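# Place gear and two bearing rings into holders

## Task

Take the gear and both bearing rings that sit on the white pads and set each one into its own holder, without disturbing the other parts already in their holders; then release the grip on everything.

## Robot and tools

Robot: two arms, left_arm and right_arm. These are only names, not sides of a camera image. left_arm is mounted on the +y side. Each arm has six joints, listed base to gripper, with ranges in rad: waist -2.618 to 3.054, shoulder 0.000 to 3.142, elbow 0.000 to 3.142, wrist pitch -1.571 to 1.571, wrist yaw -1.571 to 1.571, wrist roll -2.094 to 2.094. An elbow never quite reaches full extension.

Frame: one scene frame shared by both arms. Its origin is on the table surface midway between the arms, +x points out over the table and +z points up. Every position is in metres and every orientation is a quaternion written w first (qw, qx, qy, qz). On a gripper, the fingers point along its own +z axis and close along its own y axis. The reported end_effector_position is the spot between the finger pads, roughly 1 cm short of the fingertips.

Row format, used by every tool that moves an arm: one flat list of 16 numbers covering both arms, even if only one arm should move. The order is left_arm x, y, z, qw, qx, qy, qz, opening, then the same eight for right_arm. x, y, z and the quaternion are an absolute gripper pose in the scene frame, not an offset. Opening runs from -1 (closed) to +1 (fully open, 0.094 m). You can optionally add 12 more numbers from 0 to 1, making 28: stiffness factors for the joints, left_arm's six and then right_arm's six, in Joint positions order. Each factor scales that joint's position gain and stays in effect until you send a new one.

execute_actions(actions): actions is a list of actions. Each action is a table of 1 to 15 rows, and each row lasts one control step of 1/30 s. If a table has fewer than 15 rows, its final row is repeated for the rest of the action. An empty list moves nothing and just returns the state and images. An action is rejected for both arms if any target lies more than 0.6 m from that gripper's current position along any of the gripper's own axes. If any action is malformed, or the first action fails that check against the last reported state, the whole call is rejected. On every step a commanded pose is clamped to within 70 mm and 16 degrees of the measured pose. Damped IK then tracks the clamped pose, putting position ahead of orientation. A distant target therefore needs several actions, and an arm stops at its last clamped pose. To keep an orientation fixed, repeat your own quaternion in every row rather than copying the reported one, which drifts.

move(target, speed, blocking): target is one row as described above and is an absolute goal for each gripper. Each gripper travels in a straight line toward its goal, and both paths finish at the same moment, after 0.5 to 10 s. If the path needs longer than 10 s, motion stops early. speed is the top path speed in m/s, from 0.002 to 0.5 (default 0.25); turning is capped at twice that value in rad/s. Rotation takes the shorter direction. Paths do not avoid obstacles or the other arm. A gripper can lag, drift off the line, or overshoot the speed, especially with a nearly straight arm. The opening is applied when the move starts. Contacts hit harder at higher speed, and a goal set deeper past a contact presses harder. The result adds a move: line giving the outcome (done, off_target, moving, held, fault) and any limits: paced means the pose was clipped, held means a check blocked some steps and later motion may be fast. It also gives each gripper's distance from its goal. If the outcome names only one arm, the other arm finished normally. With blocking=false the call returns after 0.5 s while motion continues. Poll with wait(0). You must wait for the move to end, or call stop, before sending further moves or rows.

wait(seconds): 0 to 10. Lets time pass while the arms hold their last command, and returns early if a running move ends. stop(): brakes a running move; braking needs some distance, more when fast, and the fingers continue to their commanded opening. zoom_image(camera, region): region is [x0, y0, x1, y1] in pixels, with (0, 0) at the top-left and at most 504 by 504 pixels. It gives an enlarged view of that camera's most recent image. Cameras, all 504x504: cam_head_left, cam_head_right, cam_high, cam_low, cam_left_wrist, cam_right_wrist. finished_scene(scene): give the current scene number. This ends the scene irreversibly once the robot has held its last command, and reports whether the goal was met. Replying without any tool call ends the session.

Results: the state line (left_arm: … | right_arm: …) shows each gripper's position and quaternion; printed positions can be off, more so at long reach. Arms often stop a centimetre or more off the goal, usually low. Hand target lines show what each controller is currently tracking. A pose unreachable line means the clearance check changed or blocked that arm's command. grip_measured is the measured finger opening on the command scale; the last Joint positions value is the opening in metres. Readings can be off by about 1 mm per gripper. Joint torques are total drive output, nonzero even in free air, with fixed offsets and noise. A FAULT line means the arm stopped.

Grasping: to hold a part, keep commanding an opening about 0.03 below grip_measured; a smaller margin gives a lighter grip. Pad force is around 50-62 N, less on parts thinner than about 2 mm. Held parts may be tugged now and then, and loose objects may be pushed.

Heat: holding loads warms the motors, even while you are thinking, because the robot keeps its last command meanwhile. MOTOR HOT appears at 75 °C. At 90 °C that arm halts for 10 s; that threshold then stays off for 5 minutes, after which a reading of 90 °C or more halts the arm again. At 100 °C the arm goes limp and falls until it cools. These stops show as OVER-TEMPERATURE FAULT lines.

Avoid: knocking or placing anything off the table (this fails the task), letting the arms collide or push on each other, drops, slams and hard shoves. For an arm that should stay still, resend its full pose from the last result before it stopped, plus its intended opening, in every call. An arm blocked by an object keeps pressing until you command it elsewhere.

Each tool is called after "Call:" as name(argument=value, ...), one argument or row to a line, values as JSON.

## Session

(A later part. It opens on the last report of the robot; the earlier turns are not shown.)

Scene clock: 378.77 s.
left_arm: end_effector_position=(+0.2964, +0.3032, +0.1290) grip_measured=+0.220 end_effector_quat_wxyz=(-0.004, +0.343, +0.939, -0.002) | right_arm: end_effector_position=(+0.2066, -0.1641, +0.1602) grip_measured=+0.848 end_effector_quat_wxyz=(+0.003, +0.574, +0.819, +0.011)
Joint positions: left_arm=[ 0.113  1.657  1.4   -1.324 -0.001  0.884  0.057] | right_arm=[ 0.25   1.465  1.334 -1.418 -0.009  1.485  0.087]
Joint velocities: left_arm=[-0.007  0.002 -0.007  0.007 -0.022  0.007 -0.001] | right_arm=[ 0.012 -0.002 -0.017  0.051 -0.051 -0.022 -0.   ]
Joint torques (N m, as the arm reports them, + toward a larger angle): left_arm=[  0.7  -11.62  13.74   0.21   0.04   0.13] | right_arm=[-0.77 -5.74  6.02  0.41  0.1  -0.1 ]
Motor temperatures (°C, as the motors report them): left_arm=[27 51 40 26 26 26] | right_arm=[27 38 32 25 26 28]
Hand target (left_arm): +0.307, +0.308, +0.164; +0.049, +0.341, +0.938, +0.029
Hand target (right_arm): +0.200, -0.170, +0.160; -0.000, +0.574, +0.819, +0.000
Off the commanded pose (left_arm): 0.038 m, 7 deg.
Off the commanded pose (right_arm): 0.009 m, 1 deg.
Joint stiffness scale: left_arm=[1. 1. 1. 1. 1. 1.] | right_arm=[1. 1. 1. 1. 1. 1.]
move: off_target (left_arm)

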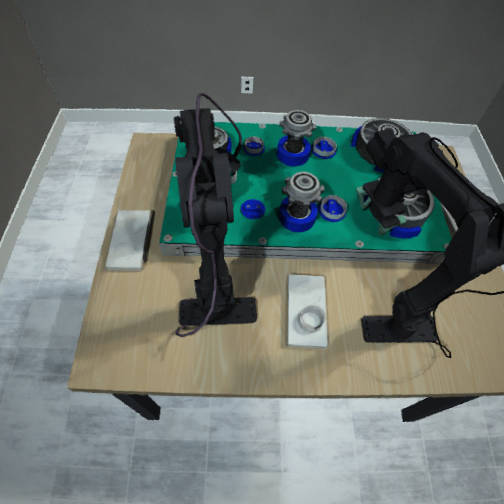

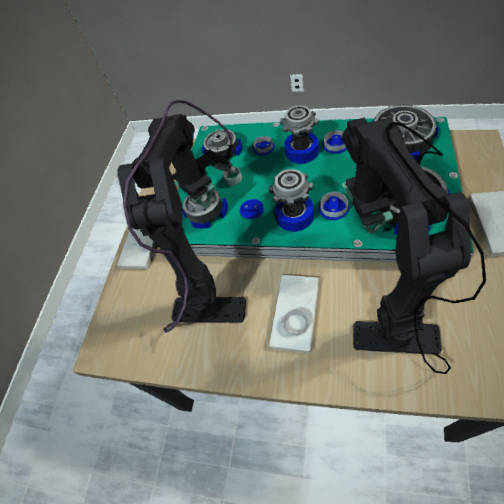

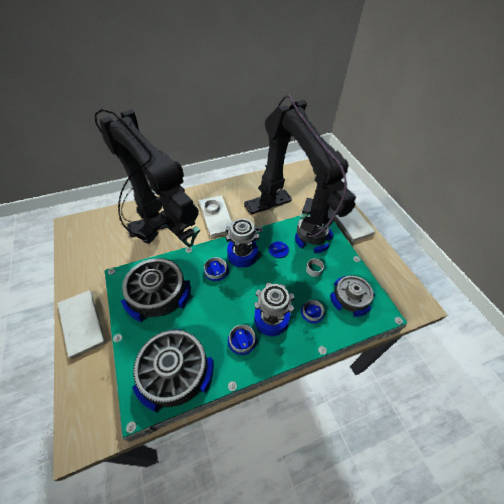

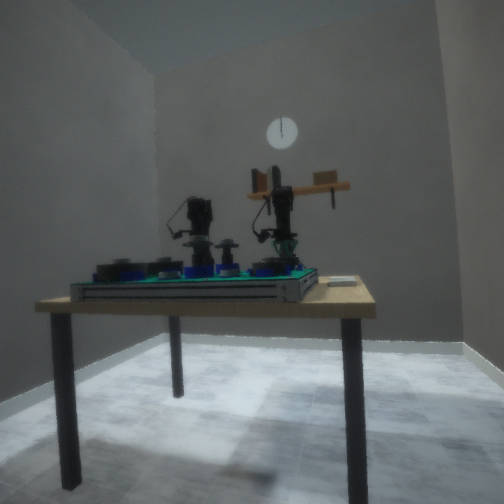

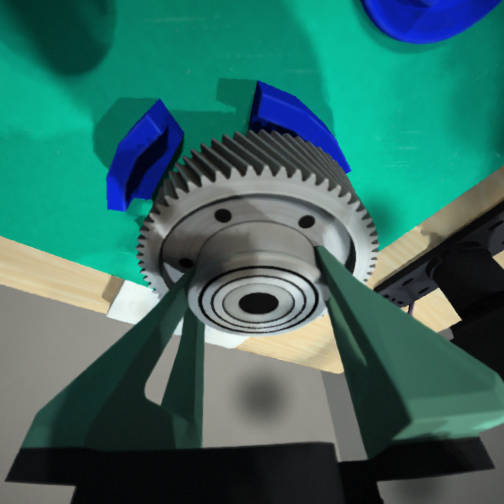

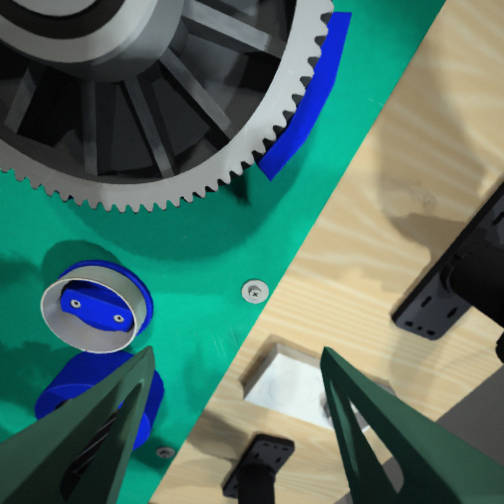

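Call:
execute_actions(
  actions=[
    [[0.3105,0.308,0.1645,0.050,0.342,0.938,0.028,0.10,0.20,-0.17,0.16,0,0.574,0.819,0,0.85],[0.3112,0.308,0.1648,0.050,0.342,0.938,0.028,0.10,0.20,-0.17,0.16,0,0.574,0.819,0,0.85],[0.3119,0.308,0.1651,0.050,0.342,0.938,0.028,0.10,0.20,-0.17,0.16,0,0.574,0.819,0,0.85],[0.3126,0.308,0.1654,0.050,0.342,0.938,0.028,0.10,0.20,-0.17,0.16,0,0.574,0.819,0,0.85],[0.3133,0.308,0.1657,0.050,0.342,0.938,0.028,0.10,0.20,-0.17,0.16,0,0.574,0.819,0,0.85],[0.3140,0.308,0.1660,0.050,0.342,0.938,0.028,0.10,0.20,-0.17,0.16,0,0.574,0.819,0,0.85],[0.3147,0.308,0.1663,0.050,0.342,0.938,0.028,0.10,0.20,-0.17,0.16,0,0.574,0.819,0,0.85],[0.3154,0.308,0.1666,0.050,0.342,0.938,0.028,0.10,0.20,-0.17,0.16,0,0.574,0.819,0,0.85],[0.3160,0.308,0.1670,0.050,0.342,0.938,0.028,0.10,0.20,-0.17,0.16,0,0.574,0.819,0,0.85]],
  ],
)

Call:
zoom_image(
  camera="cam_left_wrist",
  region=[80, 60, 400, 300],
)

Scene clock: 385.53 s.
left_arm: end_effector_position=(+0.3033, +0.3045, +0.1364) grip_measured=+0.220 end_effector_quat_wxyz=(+0.008, +0.343, +0.939, +0.006) | right_arm: end_effector_position=(+0.2066, -0.1641, +0.1602) grip_measured=+0.848 end_effector_quat_wxyz=(+0.003, +0.574, +0.819, +0.011)
Joint positions: left_arm=[ 0.113  1.657  1.429 -1.324 -0.002  0.884  0.057] | right_arm=[ 0.25   1.465  1.334 -1.418 -0.009  1.485  0.087]
Joint velocities: left_arm=[-0.007 -0.012 -0.007  0.007 -0.007 -0.007  0.   ] | right_arm=[ 0.002  0.012 -0.017 -0.081 -0.051 -0.037  0.001]
Joint torques (N m, as the arm reports them, + toward a larger angle): left_arm=[ 0.44 -9.69 14.92  0.13  0.05  0.09] | right_arm=[-0.77 -5.74  6.01  0.41  0.1  -0.09]
Motor temperatures (°C, as the motors report them): left_arm=[27 50 41 26 26 26] | right_arm=[27 38 32 25 26 28]
Hand target (left_arm): +0.314, +0.308, +0.167; +0.050, +0.341, +0.938, +0.029
Hand target (right_arm): +0.200, -0.170, +0.160; -0.000, +0.574, +0.819, +0.000
Off the commanded pose (left_arm): 0.033 m, 6 deg.
Off the commanded pose (right_arm): 0.009 m, 1 deg.
Joint stiffness scale: left_arm=[1. 1. 1. 1. 1. 1.] | right_arm=[1. 1. 1. 1. 1. 1.]

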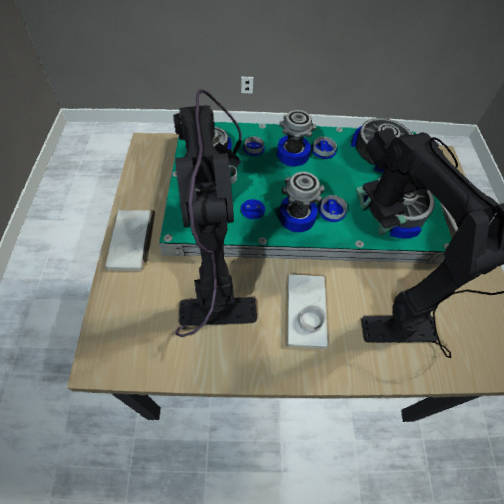

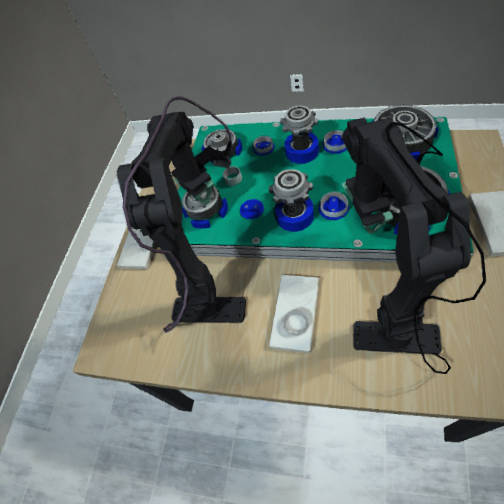

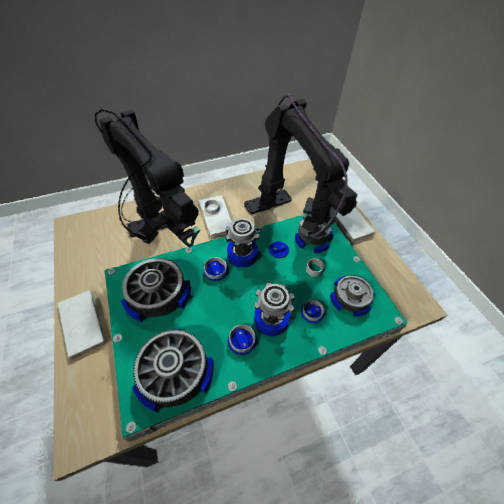

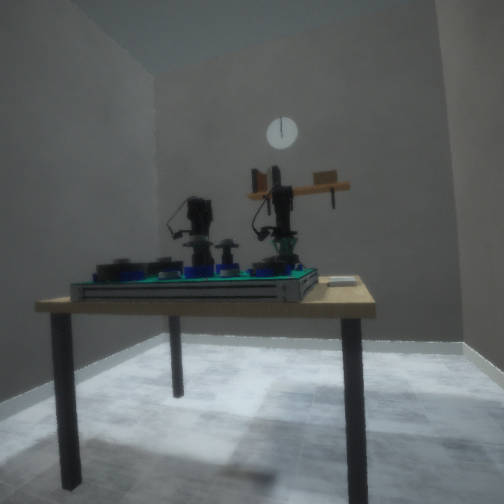

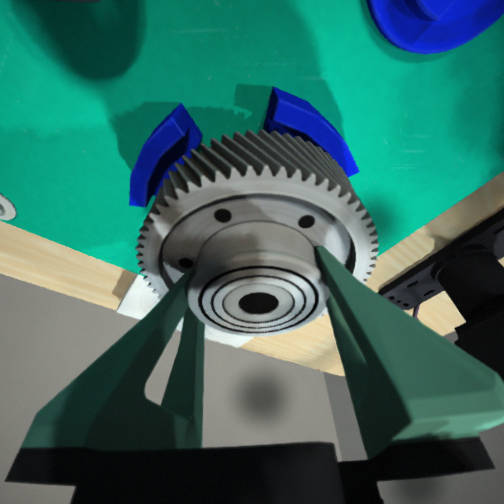

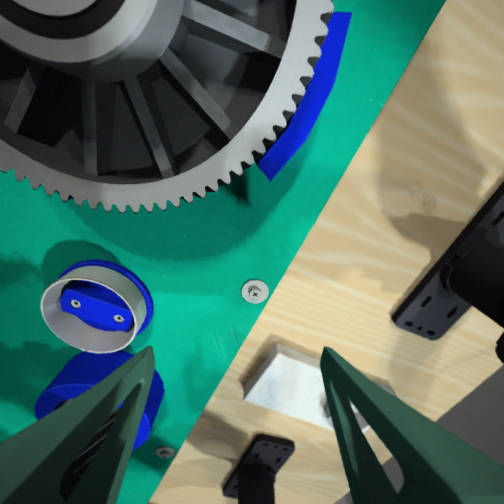

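Region (80, 60, 400, 300) of cam_left_wrist's 504x504 image, scaled by 1.575, with more detail than that image has; it fills the top 378 rows of this view, and the rest is white.

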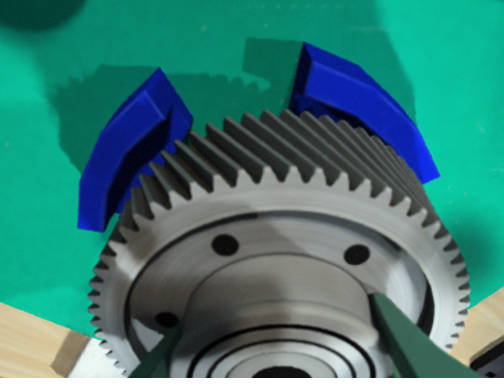

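Call:
execute_actions(
  actions=[
    [[0.316,0.308,0.1664,0.050,0.342,0.938,0.028,0.10,0.20,-0.17,0.16,0,0.574,0.819,0,0.85],[0.316,0.308,0.1658,0.050,0.342,0.938,0.028,0.10,0.20,-0.17,0.16,0,0.574,0.819,0,0.85],[0.316,0.308,0.1652,0.050,0.342,0.938,0.028,0.10,0.20,-0.17,0.16,0,0.574,0.819,0,0.85],[0.316,0.308,0.1646,0.050,0.342,0.938,0.028,0.10,0.20,-0.17,0.16,0,0.574,0.819,0,0.85],[0.316,0.308,0.1640,0.050,0.342,0.938,0.028,0.10,0.20,-0.17,0.16,0,0.574,0.819,0,0.85],[0.316,0.308,0.1634,0.050,0.342,0.938,0.028,0.10,0.20,-0.17,0.16,0,0.574,0.819,0,0.85],[0.316,0.308,0.1628,0.050,0.342,0.938,0.028,0.10,0.20,-0.17,0.16,0,0.574,0.819,0,0.85],[0.316,0.308,0.1622,0.050,0.342,0.938,0.028,0.10,0.20,-0.17,0.16,0,0.574,0.819,0,0.85],[0.316,0.308,0.1616,0.050,0.342,0.938,0.028,0.10,0.20,-0.17,0.16,0,0.574,0.819,0,0.85],[0.316,0.308,0.1610,0.050,0.342,0.938,0.028,0.10,0.20,-0.17,0.16,0,0.574,0.819,0,0.85],[0.316,0.308,0.1604,0.050,0.342,0.938,0.028,0.10,0.20,-0.17,0.16,0,0.574,0.819,0,0.85],[0.316,0.308,0.1598,0.050,0.342,0.938,0.028,0.10,0.20,-0.17,0.16,0,0.574,0.819,0,0.85],[0.316,0.308,0.1592,0.050,0.342,0.938,0.028,0.10,0.20,-0.17,0.16,0,0.574,0.819,0,0.85],[0.316,0.308,0.1586,0.050,0.342,0.938,0.028,0.10,0.20,-0.17,0.16,0,0.574,0.819,0,0.85],[0.316,0.308,0.1580,0.050,0.342,0.938,0.028,0.10,0.20,-0.17,0.16,0,0.574,0.819,0,0.85]],
    [[0.316,0.308,0.1580,0.050,0.342,0.938,0.028,0.10,0.20,-0.17,0.16,0,0.574,0.819,0,0.85]],
  ],
)

Call:
zoom_image(
  camera="cam_left_wrist",
  region=[80, 60, 400, 300],
)

Scene clock: 397.20 s.
left_arm: end_effector_position=(+0.3055, +0.3049, +0.1364) grip_measured=+0.220 end_effector_quat_wxyz=(+0.011, +0.343, +0.939, +0.008) | right_arm: end_effector_position=(+0.2066, -0.1641, +0.1602) grip_measured=+0.848 end_effector_quat_wxyz=(+0.003, +0.574, +0.819, +0.011)
Joint positions: left_arm=[ 0.113  1.657  1.429 -1.316 -0.002  0.884  0.057] | right_arm=[ 0.25   1.465  1.334 -1.418 -0.009  1.485  0.087]
Joint velocities: left_arm=[ 0.002 -0.007  0.012 -0.022 -0.007  0.007  0.   ] | right_arm=[-0.002 -0.027 -0.002 -0.081 -0.007 -0.007  0.   ]
Joint torques (N m, as the arm reports them, + toward a larger angle): left_arm=[ 0.52 -9.68 11.43  0.4   0.05  0.08] | right_arm=[-0.77 -5.75  6.01  0.41  0.1  -0.09]
Motor temperatures (°C, as the motors report them): left_arm=[27 47 43 26 26 26] | right_arm=[27 37 32 25 26 28]
Hand target (left_arm): +0.315, +0.308, +0.158; +0.050, +0.342, +0.938, +0.028
Hand target (right_arm): +0.200, -0.170, +0.160; -0.000, +0.574, +0.819, +0.000
Off the commanded pose (left_arm): 0.024 m, 5 deg.
Off the commanded pose (right_arm): 0.009 m, 1 deg.
Joint stiffness scale: left_arm=[1. 1. 1. 1. 1. 1.] | right_arm=[1. 1. 1. 1. 1. 1.]

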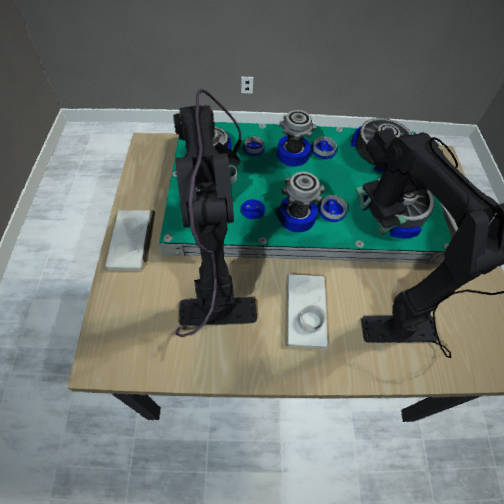

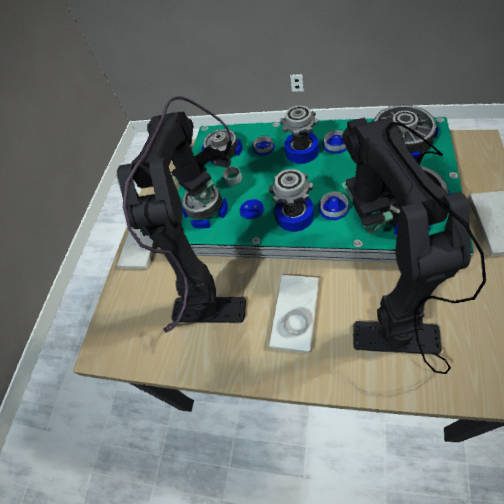

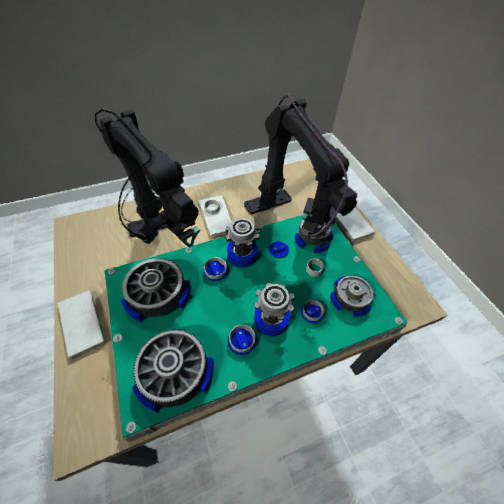

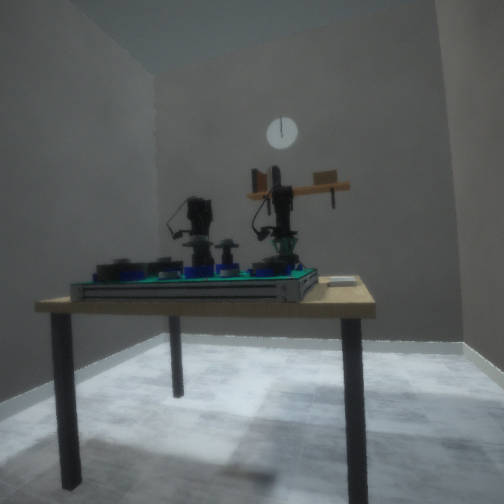

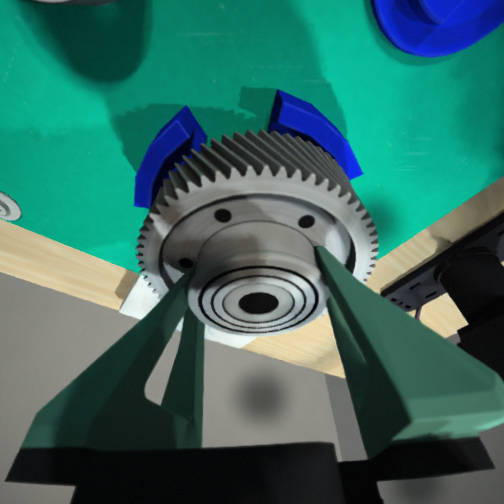

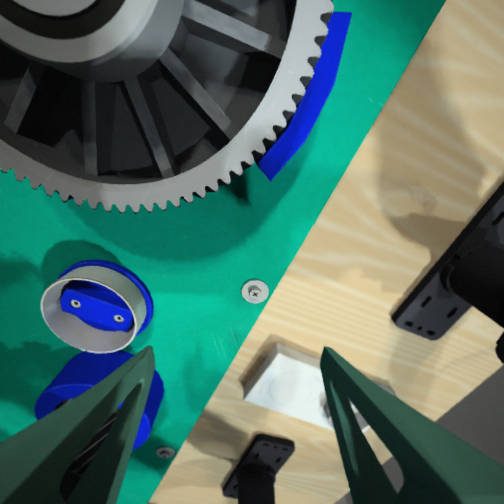

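Region (80, 60, 400, 300) of cam_left_wrist's 504x504 image, scaled by 1.575, with more detail than that image has; it fills the top 378 rows of this view, and the rest is white.

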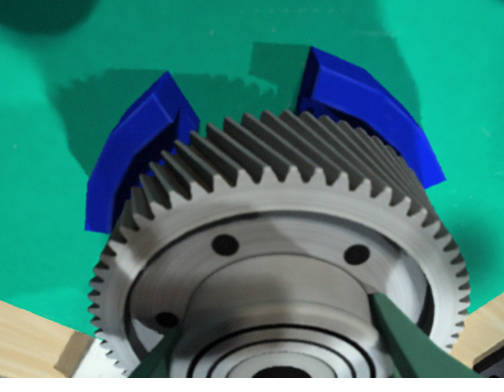

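Call:
execute_actions(
  actions=[
    [[0.3158,0.308,0.1574,0.0497,0.342,0.938,0.0278,0.10,0.20,-0.17,0.16,0,0.574,0.819,0,0.85],[0.3157,0.308,0.1568,0.0494,0.342,0.938,0.0277,0.10,0.20,-0.17,0.16,0,0.574,0.819,0,0.85],[0.3155,0.3079,0.1562,0.0491,0.342,0.938,0.0275,0.10,0.20,-0.17,0.16,0,0.574,0.819,0,0.85],[0.3153,0.3079,0.1556,0.0488,0.342,0.938,0.0274,0.10,0.20,-0.17,0.16,0,0.574,0.819,0,0.85],[0.3152,0.3079,0.1550,0.0485,0.342,0.938,0.0272,0.10,0.20,-0.17,0.16,0,0.574,0.819,0,0.85],[0.3150,0.3078,0.1544,0.0482,0.342,0.938,0.0270,0.10,0.20,-0.17,0.16,0,0.574,0.819,0,0.85],[0.3148,0.3078,0.1538,0.0479,0.342,0.938,0.0269,0.10,0.20,-0.17,0.16,0,0.574,0.819,0,0.85],[0.3147,0.3078,0.1532,0.0477,0.342,0.938,0.0267,0.10,0.20,-0.17,0.16,0,0.574,0.819,0,0.85],[0.3145,0.3078,0.1526,0.0474,0.342,0.938,0.0266,0.10,0.20,-0.17,0.16,0,0.574,0.819,0,0.85],[0.3143,0.3077,0.1520,0.0471,0.342,0.938,0.0264,0.10,0.20,-0.17,0.16,0,0.574,0.819,0,0.85],[0.3142,0.3077,0.1514,0.0468,0.342,0.938,0.0262,0.10,0.20,-0.17,0.16,0,0.574,0.819,0,0.85],[0.3140,0.3077,0.1508,0.0465,0.342,0.938,0.0261,0.10,0.20,-0.17,0.16,0,0.574,0.819,0,0.85],[0.3138,0.3077,0.1502,0.0462,0.342,0.938,0.0259,0.10,0.20,-0.17,0.16,0,0.574,0.819,0,0.85],[0.3137,0.3076,0.1496,0.0459,0.342,0.938,0.0258,0.10,0.20,-0.17,0.16,0,0.574,0.819,0,0.85],[0.3135,0.3076,0.1490,0.0456,0.342,0.938,0.0256,0.10,0.20,-0.17,0.16,0,0.574,0.819,0,0.85]],
    [[0.3135,0.3076,0.1490,0.0456,0.342,0.938,0.0256,0.10,0.20,-0.17,0.16,0,0.574,0.819,0,0.85]],
  ],
)

Call:
zoom_image(
  camera="cam_left_wrist",
  region=[80, 60, 400, 300],
)

Scene clock: 411.10 s.
left_arm: end_effector_position=(+0.3025, +0.3045, +0.1297) grip_measured=+0.220 end_effector_quat_wxyz=(+0.006, +0.343, +0.939, +0.005) | right_arm: end_effector_position=(+0.2066, -0.1641, +0.1602) grip_measured=+0.848 end_effector_quat_wxyz=(+0.003, +0.574, +0.819, +0.011)
Joint positions: left_arm=[ 0.113  1.657  1.402 -1.301 -0.002  0.884  0.057] | right_arm=[ 0.25   1.465  1.334 -1.418 -0.009  1.485  0.087]
Joint velocities: left_arm=[ 0.002  0.017  0.002 -0.007 -0.022 -0.051 -0.001] | right_arm=[-0.022 -0.007  0.007 -0.051 -0.022 -0.007 -0.   ]
Joint torques (N m, as the arm reports them, + toward a larger angle): left_arm=[ 0.46 -9.75 10.46  0.44  0.05  0.09] | right_arm=[-0.77 -5.74  6.01  0.41  0.1  -0.1 ]
Motor temperatures (°C, as the motors report them): left_arm=[27 46 42 26 26 26] | right_arm=[27 37 32 25 26 28]
Hand target (left_arm): +0.313, +0.308, +0.149; +0.045, +0.342, +0.938, +0.026
Hand target (right_arm): +0.200, -0.170, +0.160; -0.000, +0.574, +0.819, +0.000
Off the commanded pose (left_arm): 0.022 m, 5 deg.
Off the commanded pose (right_arm): 0.009 m, 1 deg.
Joint stiffness scale: left_arm=[1. 1. 1. 1. 1. 1.] | right_arm=[1. 1. 1. 1. 1. 1.]

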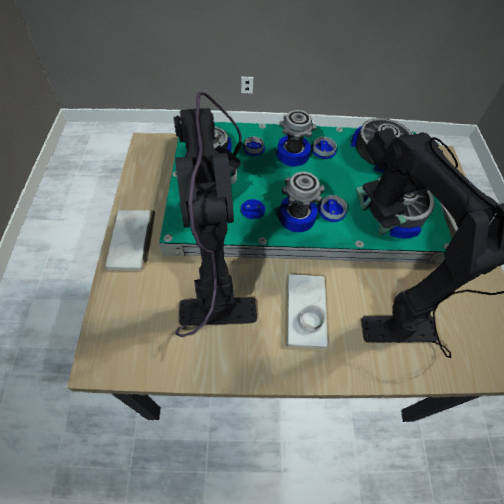

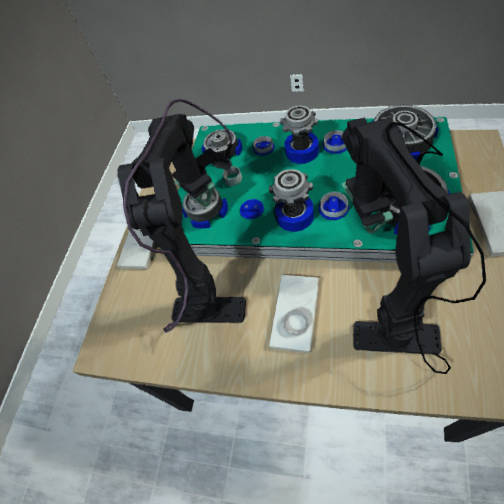

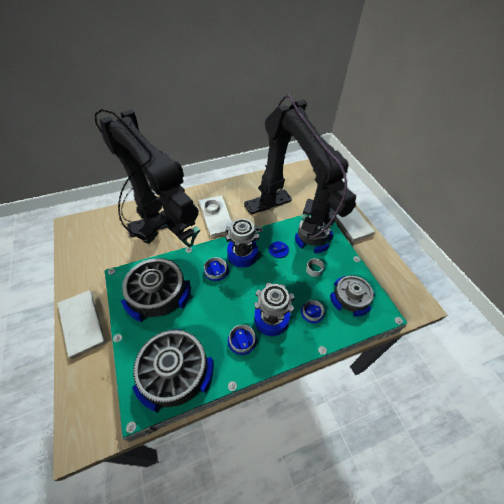

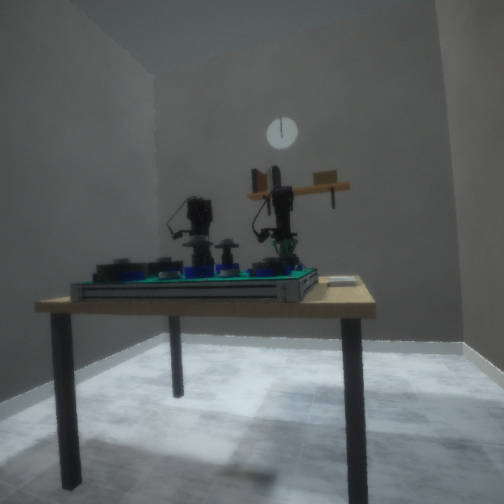

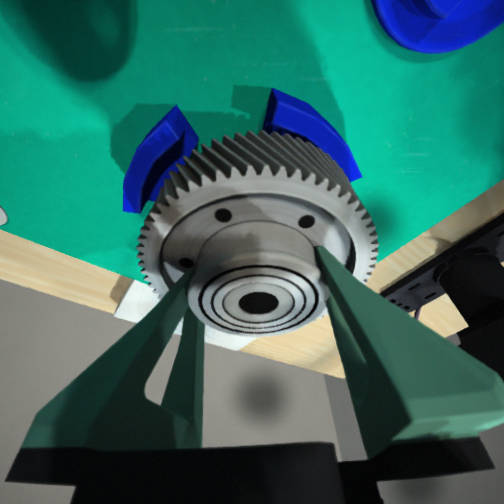

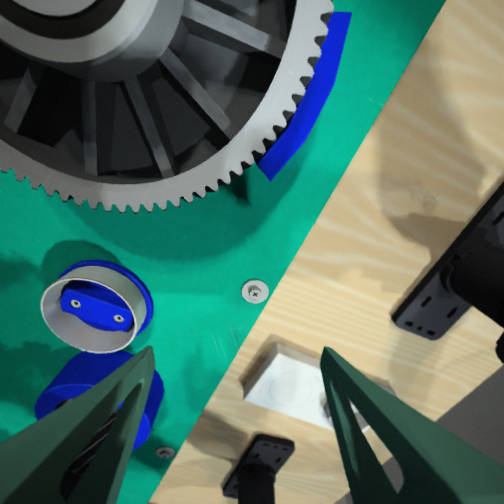

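Region (80, 60, 400, 300) of cam_left_wrist's 504x504 image, scaled by 1.575, with more detail than that image has; it fills the top 378 rows of this view, and the rest is white.

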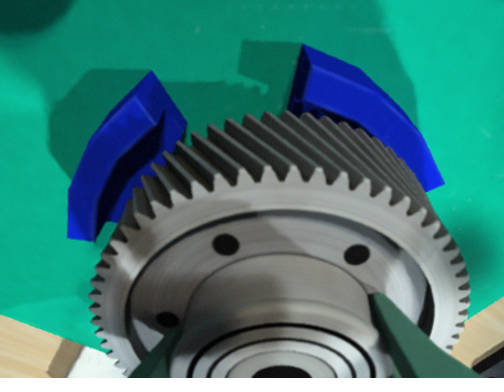

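Call:
execute_actions(
  actions=[
    [[0.3135,0.3076,0.1485,0.0456,0.342,0.938,0.0256,0.10,0.20,-0.17,0.16,0,0.574,0.819,0,0.85],[0.3135,0.3076,0.1480,0.0456,0.342,0.938,0.0256,0.10,0.20,-0.17,0.16,0,0.574,0.819,0,0.85],[0.3135,0.3076,0.1475,0.0456,0.342,0.938,0.0256,0.10,0.20,-0.17,0.16,0,0.574,0.819,0,0.85],[0.3135,0.3076,0.1470,0.0456,0.342,0.938,0.0256,0.10,0.20,-0.17,0.16,0,0.574,0.819,0,0.85],[0.3135,0.3076,0.1465,0.0456,0.342,0.938,0.0256,0.10,0.20,-0.17,0.16,0,0.574,0.819,0,0.85],[0.3135,0.3076,0.1460,0.0456,0.342,0.938,0.0256,0.10,0.20,-0.17,0.16,0,0.574,0.819,0,0.85],[0.3135,0.3076,0.1455,0.0456,0.342,0.938,0.0256,0.10,0.20,-0.17,0.16,0,0.574,0.819,0,0.85],[0.3135,0.3076,0.1450,0.0456,0.342,0.938,0.0256,0.10,0.20,-0.17,0.16,0,0.574,0.819,0,0.85],[0.3135,0.3076,0.1445,0.0456,0.342,0.938,0.0256,0.10,0.20,-0.17,0.16,0,0.574,0.819,0,0.85],[0.3135,0.3076,0.1440,0.0456,0.342,0.938,0.0256,0.10,0.20,-0.17,0.16,0,0.574,0.819,0,0.85],[0.3135,0.3076,0.1435,0.0456,0.342,0.938,0.0256,0.10,0.20,-0.17,0.16,0,0.574,0.819,0,0.85],[0.3135,0.3076,0.1430,0.0456,0.342,0.938,0.0256,0.10,0.20,-0.17,0.16,0,0.574,0.819,0,0.85]],
    [[0.3135,0.3076,0.1430,0.0456,0.342,0.938,0.0256,0.10,0.20,-0.17,0.16,0,0.574,0.819,0,0.85]],
  ],
)

Call:
zoom_image(
  camera="cam_left_wrist",
  region=[80, 60, 400, 300],
)

Scene clock: 422.77 s.
left_arm: end_effector_position=(+0.3023, +0.3044, +0.1289) grip_measured=+0.220 end_effector_quat_wxyz=(+0.006, +0.343, +0.939, +0.005) | right_arm: end_effector_position=(+0.2066, -0.1641, +0.1602) grip_measured=+0.848 end_effector_quat_wxyz=(+0.003, +0.574, +0.819, +0.011)
Joint positions: left_arm=[ 0.113  1.657  1.399 -1.299 -0.002  0.884  0.057] | right_arm=[ 0.25   1.465  1.334 -1.418 -0.009  1.485  0.087]
Joint velocities: left_arm=[-0.027  0.002  0.007 -0.007  0.022 -0.007 -0.001] | right_arm=[ 0.007 -0.007  0.002 -0.125 -0.066 -0.081 -0.001]
Joint torques (N m, as the arm reports them, + toward a larger angle): left_arm=[ 0.33 -9.71  8.36  0.62  0.05  0.06] | right_arm=[-0.76 -5.75  6.01  0.41  0.1  -0.1 ]
Motor temperatures (°C, as the motors report them): left_arm=[27 46 41 26 26 26] | right_arm=[27 37 32 25 26 28]
Hand target (left_arm): +0.313, +0.308, +0.144; +0.045, +0.342, +0.938, +0.026
Hand target (right_arm): +0.200, -0.170, +0.160; -0.000, +0.574, +0.819, +0.000
Off the commanded pose (left_arm): 0.018 m, 5 deg.
Off the commanded pose (right_arm): 0.009 m, 1 deg.
Joint stiffness scale: left_arm=[1. 1. 1. 1. 1. 1.] | right_arm=[1. 1. 1. 1. 1. 1.]

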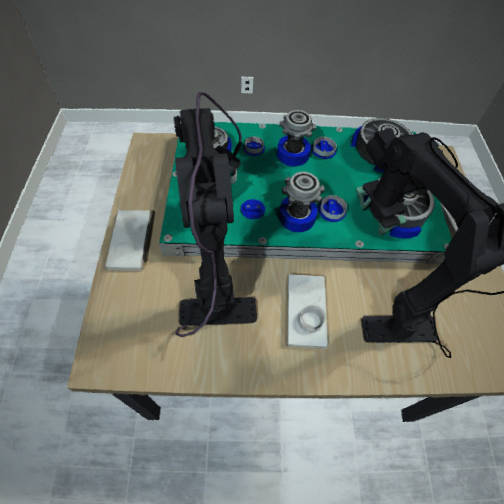

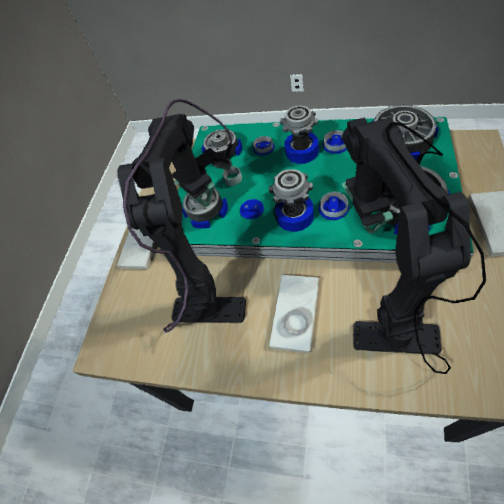

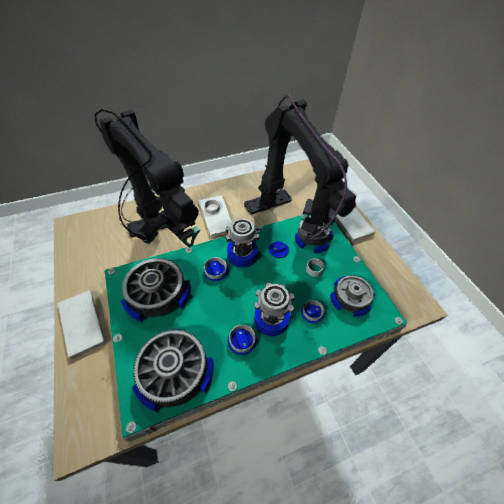

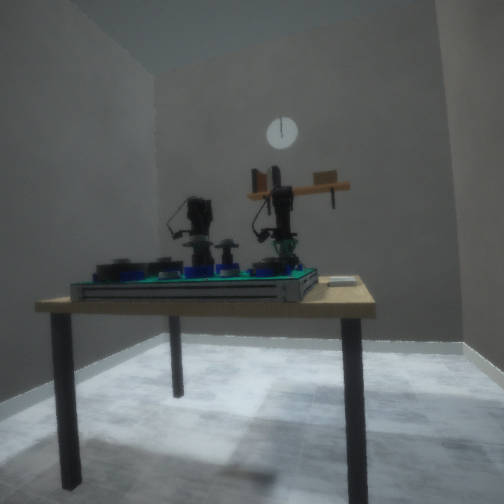

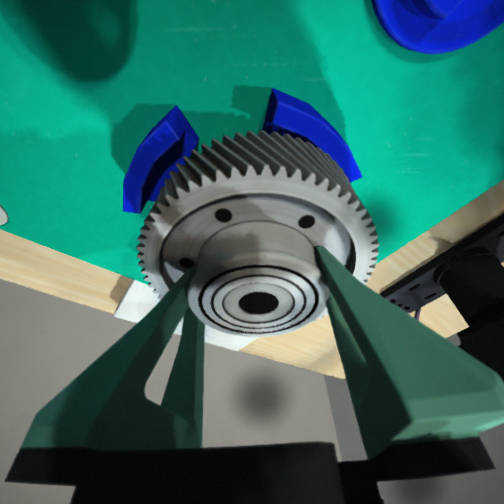

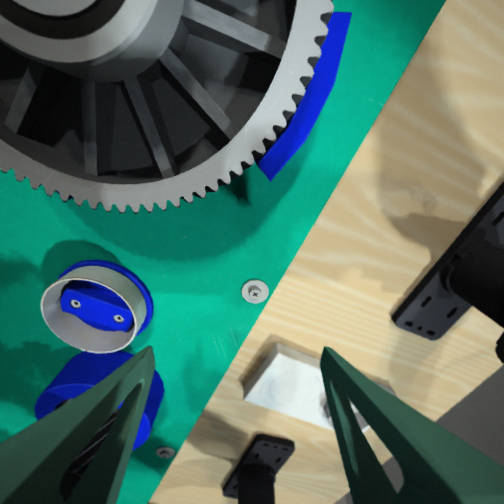

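Region (80, 60, 400, 300) of cam_left_wrist's 504x504 image, scaled by 1.575, with more detail than that image has; it fills the top 378 rows of this view, and the rest is white.

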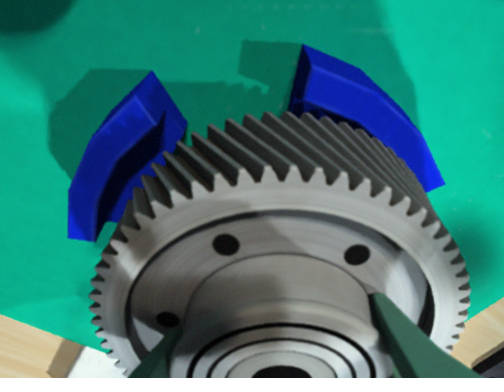

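Call:
zoom_image(
  camera="cam_head_right",
  region=[150, 160, 270, 250],
)

Call:
zoom_image(
  camera="cam_high",
  region=[270, 200, 360, 270],
)

Region (150, 160, 270, 250) of cam_head_right's 504x504 image, scaled by 4.200, with more detail than that image has; it fills the top 378 rows of this view, and the rest is white.

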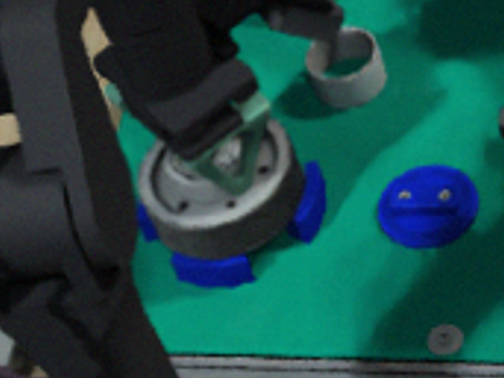

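Region (270, 200, 360, 270) of cam_high's 504x504 image, scaled by 5.600, with more detail than that image has.

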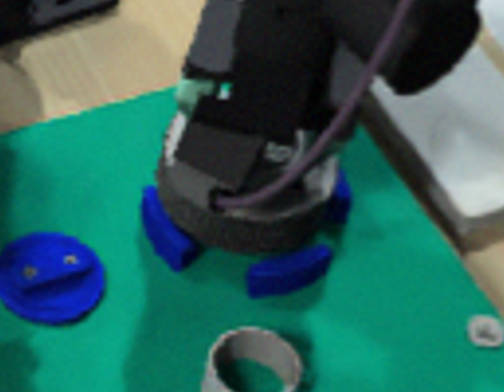

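Call:
execute_actions(
  actions=[
    [[0.3146,0.3078,0.1443,0.0478,0.342,0.938,0.0268,0.10,0.20,-0.17,0.16,0,0.574,0.819,0,0.85],[0.3157,0.3080,0.1457,0.0501,0.342,0.938,0.0280,0.10,0.20,-0.17,0.16,0,0.574,0.819,0,0.85],[0.3168,0.3082,0.1470,0.0523,0.342,0.938,0.0291,0.10,0.20,-0.17,0.16,0,0.574,0.819,0,0.85],[0.3180,0.3083,0.1483,0.0545,0.342,0.938,0.0303,0.10,0.20,-0.17,0.16,0,0.574,0.819,0,0.85],[0.3191,0.3085,0.1497,0.0567,0.342,0.938,0.0315,0.10,0.20,-0.17,0.16,0,0.574,0.819,0,0.85],[0.3202,0.3087,0.1510,0.0590,0.342,0.938,0.0327,0.10,0.20,-0.17,0.16,0,0.574,0.819,0,0.85],[0.3213,0.3089,0.1523,0.0612,0.341,0.937,0.0339,0.10,0.20,-0.17,0.16,0,0.574,0.819,0,0.85],[0.3224,0.3091,0.1537,0.0634,0.341,0.937,0.0350,0.10,0.20,-0.17,0.16,0,0.574,0.819,0,0.85],[0.3235,0.3093,0.1550,0.0656,0.341,0.937,0.0362,0.10,0.20,-0.17,0.16,0,0.574,0.819,0,0.85],[0.3246,0.3095,0.1563,0.0679,0.341,0.937,0.0374,0.10,0.20,-0.17,0.16,0,0.574,0.819,0,0.85],[0.3257,0.3097,0.1577,0.0701,0.341,0.937,0.0386,0.10,0.20,-0.17,0.16,0,0.574,0.819,0,0.85],[0.3269,0.3098,0.1590,0.0723,0.341,0.936,0.0398,0.10,0.20,-0.17,0.16,0,0.574,0.819,0,0.85],[0.3280,0.3100,0.1603,0.0745,0.341,0.936,0.0409,0.10,0.20,-0.17,0.16,0,0.574,0.819,0,0.85],[0.3291,0.3102,0.1617,0.0768,0.341,0.936,0.0421,0.10,0.20,-0.17,0.16,0,0.574,0.819,0,0.85],[0.3302,0.3104,0.1630,0.0790,0.341,0.936,0.0433,0.10,0.20,-0.17,0.16,0,0.574,0.819,0,0.85]],
    [[0.3303,0.3097,0.1630,0.0790,0.341,0.936,0.0433,0.10,0.20,-0.17,0.16,0,0.574,0.819,0,0.85],[0.3304,0.3091,0.1630,0.0790,0.341,0.936,0.0433,0.10,0.20,-0.17,0.16,0,0.574,0.819,0,0.85],[0.3305,0.3084,0.1630,0.0790,0.341,0.936,0.0433,0.10,0.20,-0.17,0.16,0,0.574,0.819,0,0.85],[0.3307,0.3077,0.1630,0.0790,0.341,0.936,0.0433,0.10,0.20,-0.17,0.16,0,0.574,0.819,0,0.85],[0.3308,0.3070,0.1630,0.0790,0.341,0.936,0.0433,0.10,0.20,-0.17,0.16,0,0.574,0.819,0,0.85],[0.3309,0.3064,0.1630,0.0790,0.341,0.936,0.0433,0.10,0.20,-0.17,0.16,0,0.574,0.819,0,0.85],[0.3310,0.3057,0.1630,0.0790,0.341,0.936,0.0433,0.10,0.20,-0.17,0.16,0,0.574,0.819,0,0.85],[0.3311,0.3050,0.1630,0.0790,0.341,0.936,0.0433,0.10,0.20,-0.17,0.16,0,0.574,0.819,0,0.85],[0.3312,0.3043,0.1630,0.0790,0.341,0.936,0.0433,0.10,0.20,-0.17,0.16,0,0.574,0.819,0,0.85],[0.3313,0.3037,0.1630,0.0790,0.341,0.936,0.0433,0.10,0.20,-0.17,0.16,0,0.574,0.819,0,0.85],[0.3314,0.3030,0.1630,0.0790,0.341,0.936,0.0433,0.10,0.20,-0.17,0.16,0,0.574,0.819,0,0.85],[0.3316,0.3023,0.1630,0.0790,0.341,0.936,0.0433,0.10,0.20,-0.17,0.16,0,0.574,0.819,0,0.85],[0.3317,0.3016,0.1630,0.0790,0.341,0.936,0.0433,0.10,0.20,-0.17,0.16,0,0.574,0.819,0,0.85],[0.3318,0.3010,0.1630,0.0790,0.341,0.936,0.0433,0.10,0.20,-0.17,0.16,0,0.574,0.819,0,0.85],[0.3319,0.3003,0.1630,0.0790,0.341,0.936,0.0433,0.10,0.20,-0.17,0.16,0,0.574,0.819,0,0.85]],
    [[0.3319,0.3003,0.1630,0.0790,0.341,0.936,0.0433,0.10,0.20,-0.17,0.16,0,0.574,0.819,0,0.85]],
  ],
)

Call:
zoom_image(
  camera="cam_left_wrist",
  region=[80, 60, 400, 300],
)

Scene clock: 468.43 s.
left_arm: end_effector_position=(+0.3074, +0.3021, +0.1300) grip_measured=+0.220 end_effector_quat_wxyz=(+0.012, +0.341, +0.940, +0.012) | right_arm: end_effector_position=(+0.2066, -0.1641, +0.1602) grip_measured=+0.848 end_effector_quat_wxyz=(+0.003, +0.574, +0.819, +0.011)
Joint positions: left_arm=[ 0.098  1.657  1.403 -1.285 -0.009  0.865  0.057] | right_arm=[ 0.25   1.465  1.334 -1.418 -0.009  1.485  0.087]
Joint velocities: left_arm=[ 0.002  0.007 -0.007  0.022 -0.066 -0.037 -0.   ] | right_arm=[-0.017 -0.017 -0.007 -0.051 -0.037  0.051 -0.   ]
Joint torques (N m, as the arm reports them, + toward a larger angle): left_arm=[ -0.61 -10.58  14.24   0.59   0.12  -0.05] | right_arm=[-0.76 -5.75  6.01  0.41  0.1  -0.09]
Motor temperatures (°C, as the motors report them): left_arm=[27 46 39 27 26 26] | right_arm=[27 36 32 25 26 28]
Hand target (left_arm): +0.329, +0.300, +0.164; +0.080, +0.341, +0.936, +0.043
Hand target (right_arm): +0.200, -0.170, +0.160; -0.000, +0.574, +0.819, +0.000
Off the commanded pose (left_arm): 0.041 m, 8 deg.
Off the commanded pose (right_arm): 0.009 m, 1 deg.
Joint stiffness scale: left_arm=[1. 1. 1. 1. 1. 1.] | right_arm=[1. 1. 1. 1. 1. 1.]

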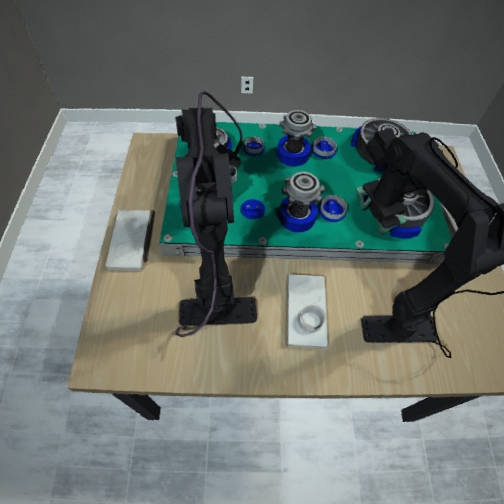

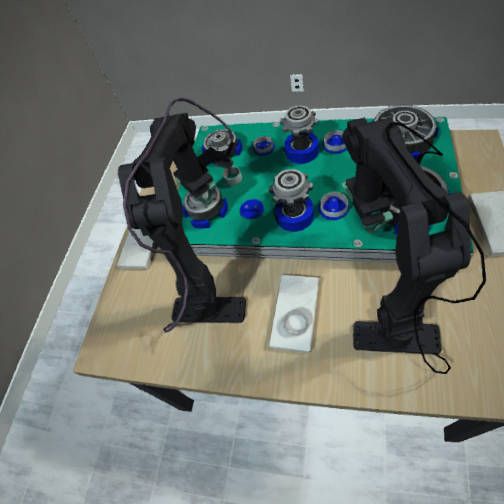

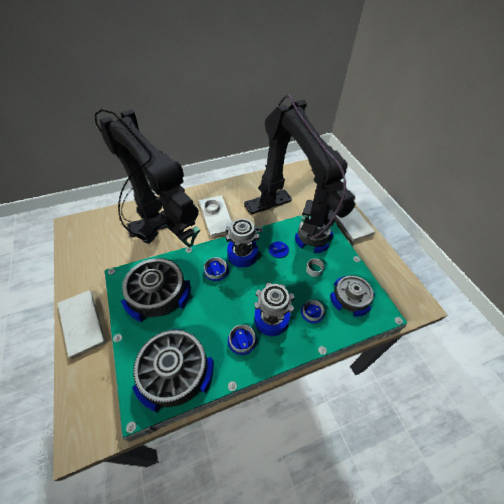

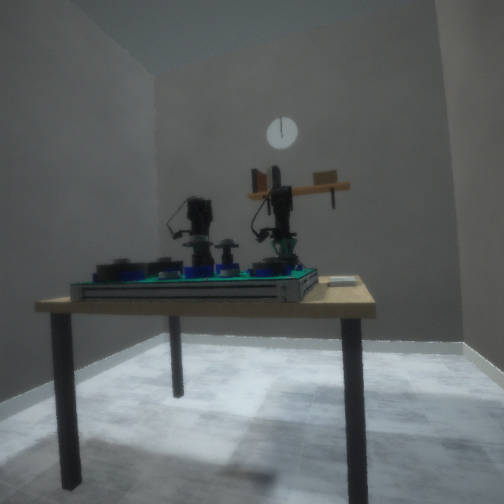

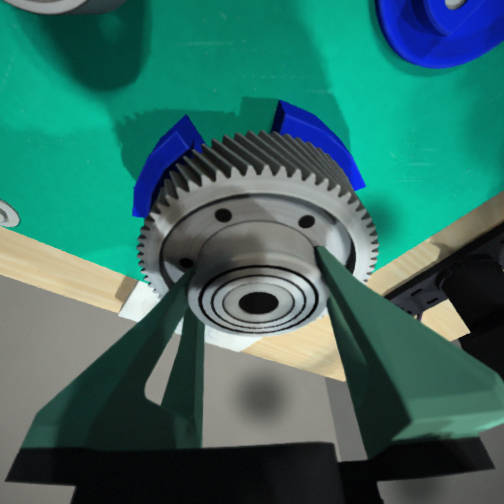

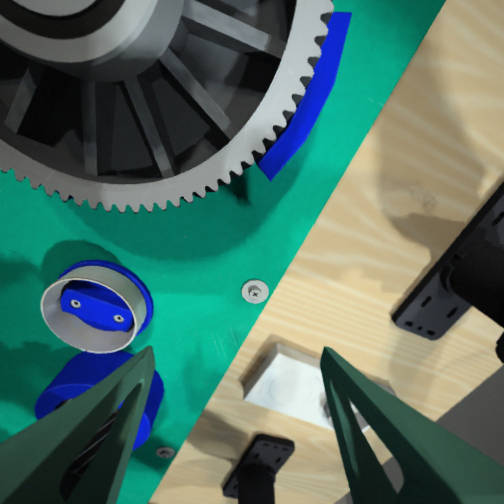

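Region (80, 60, 400, 300) of cam_left_wrist's 504x504 image, scaled by 1.575, with more detail than that image has; it fills the top 378 rows of this view, and the rest is white.

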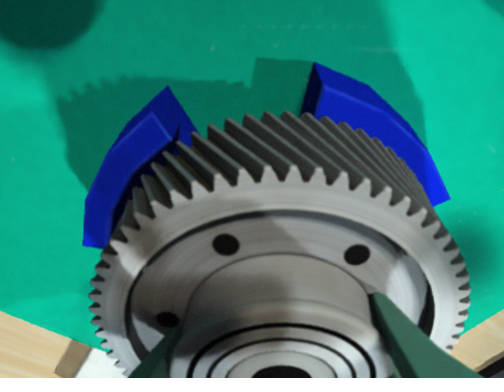

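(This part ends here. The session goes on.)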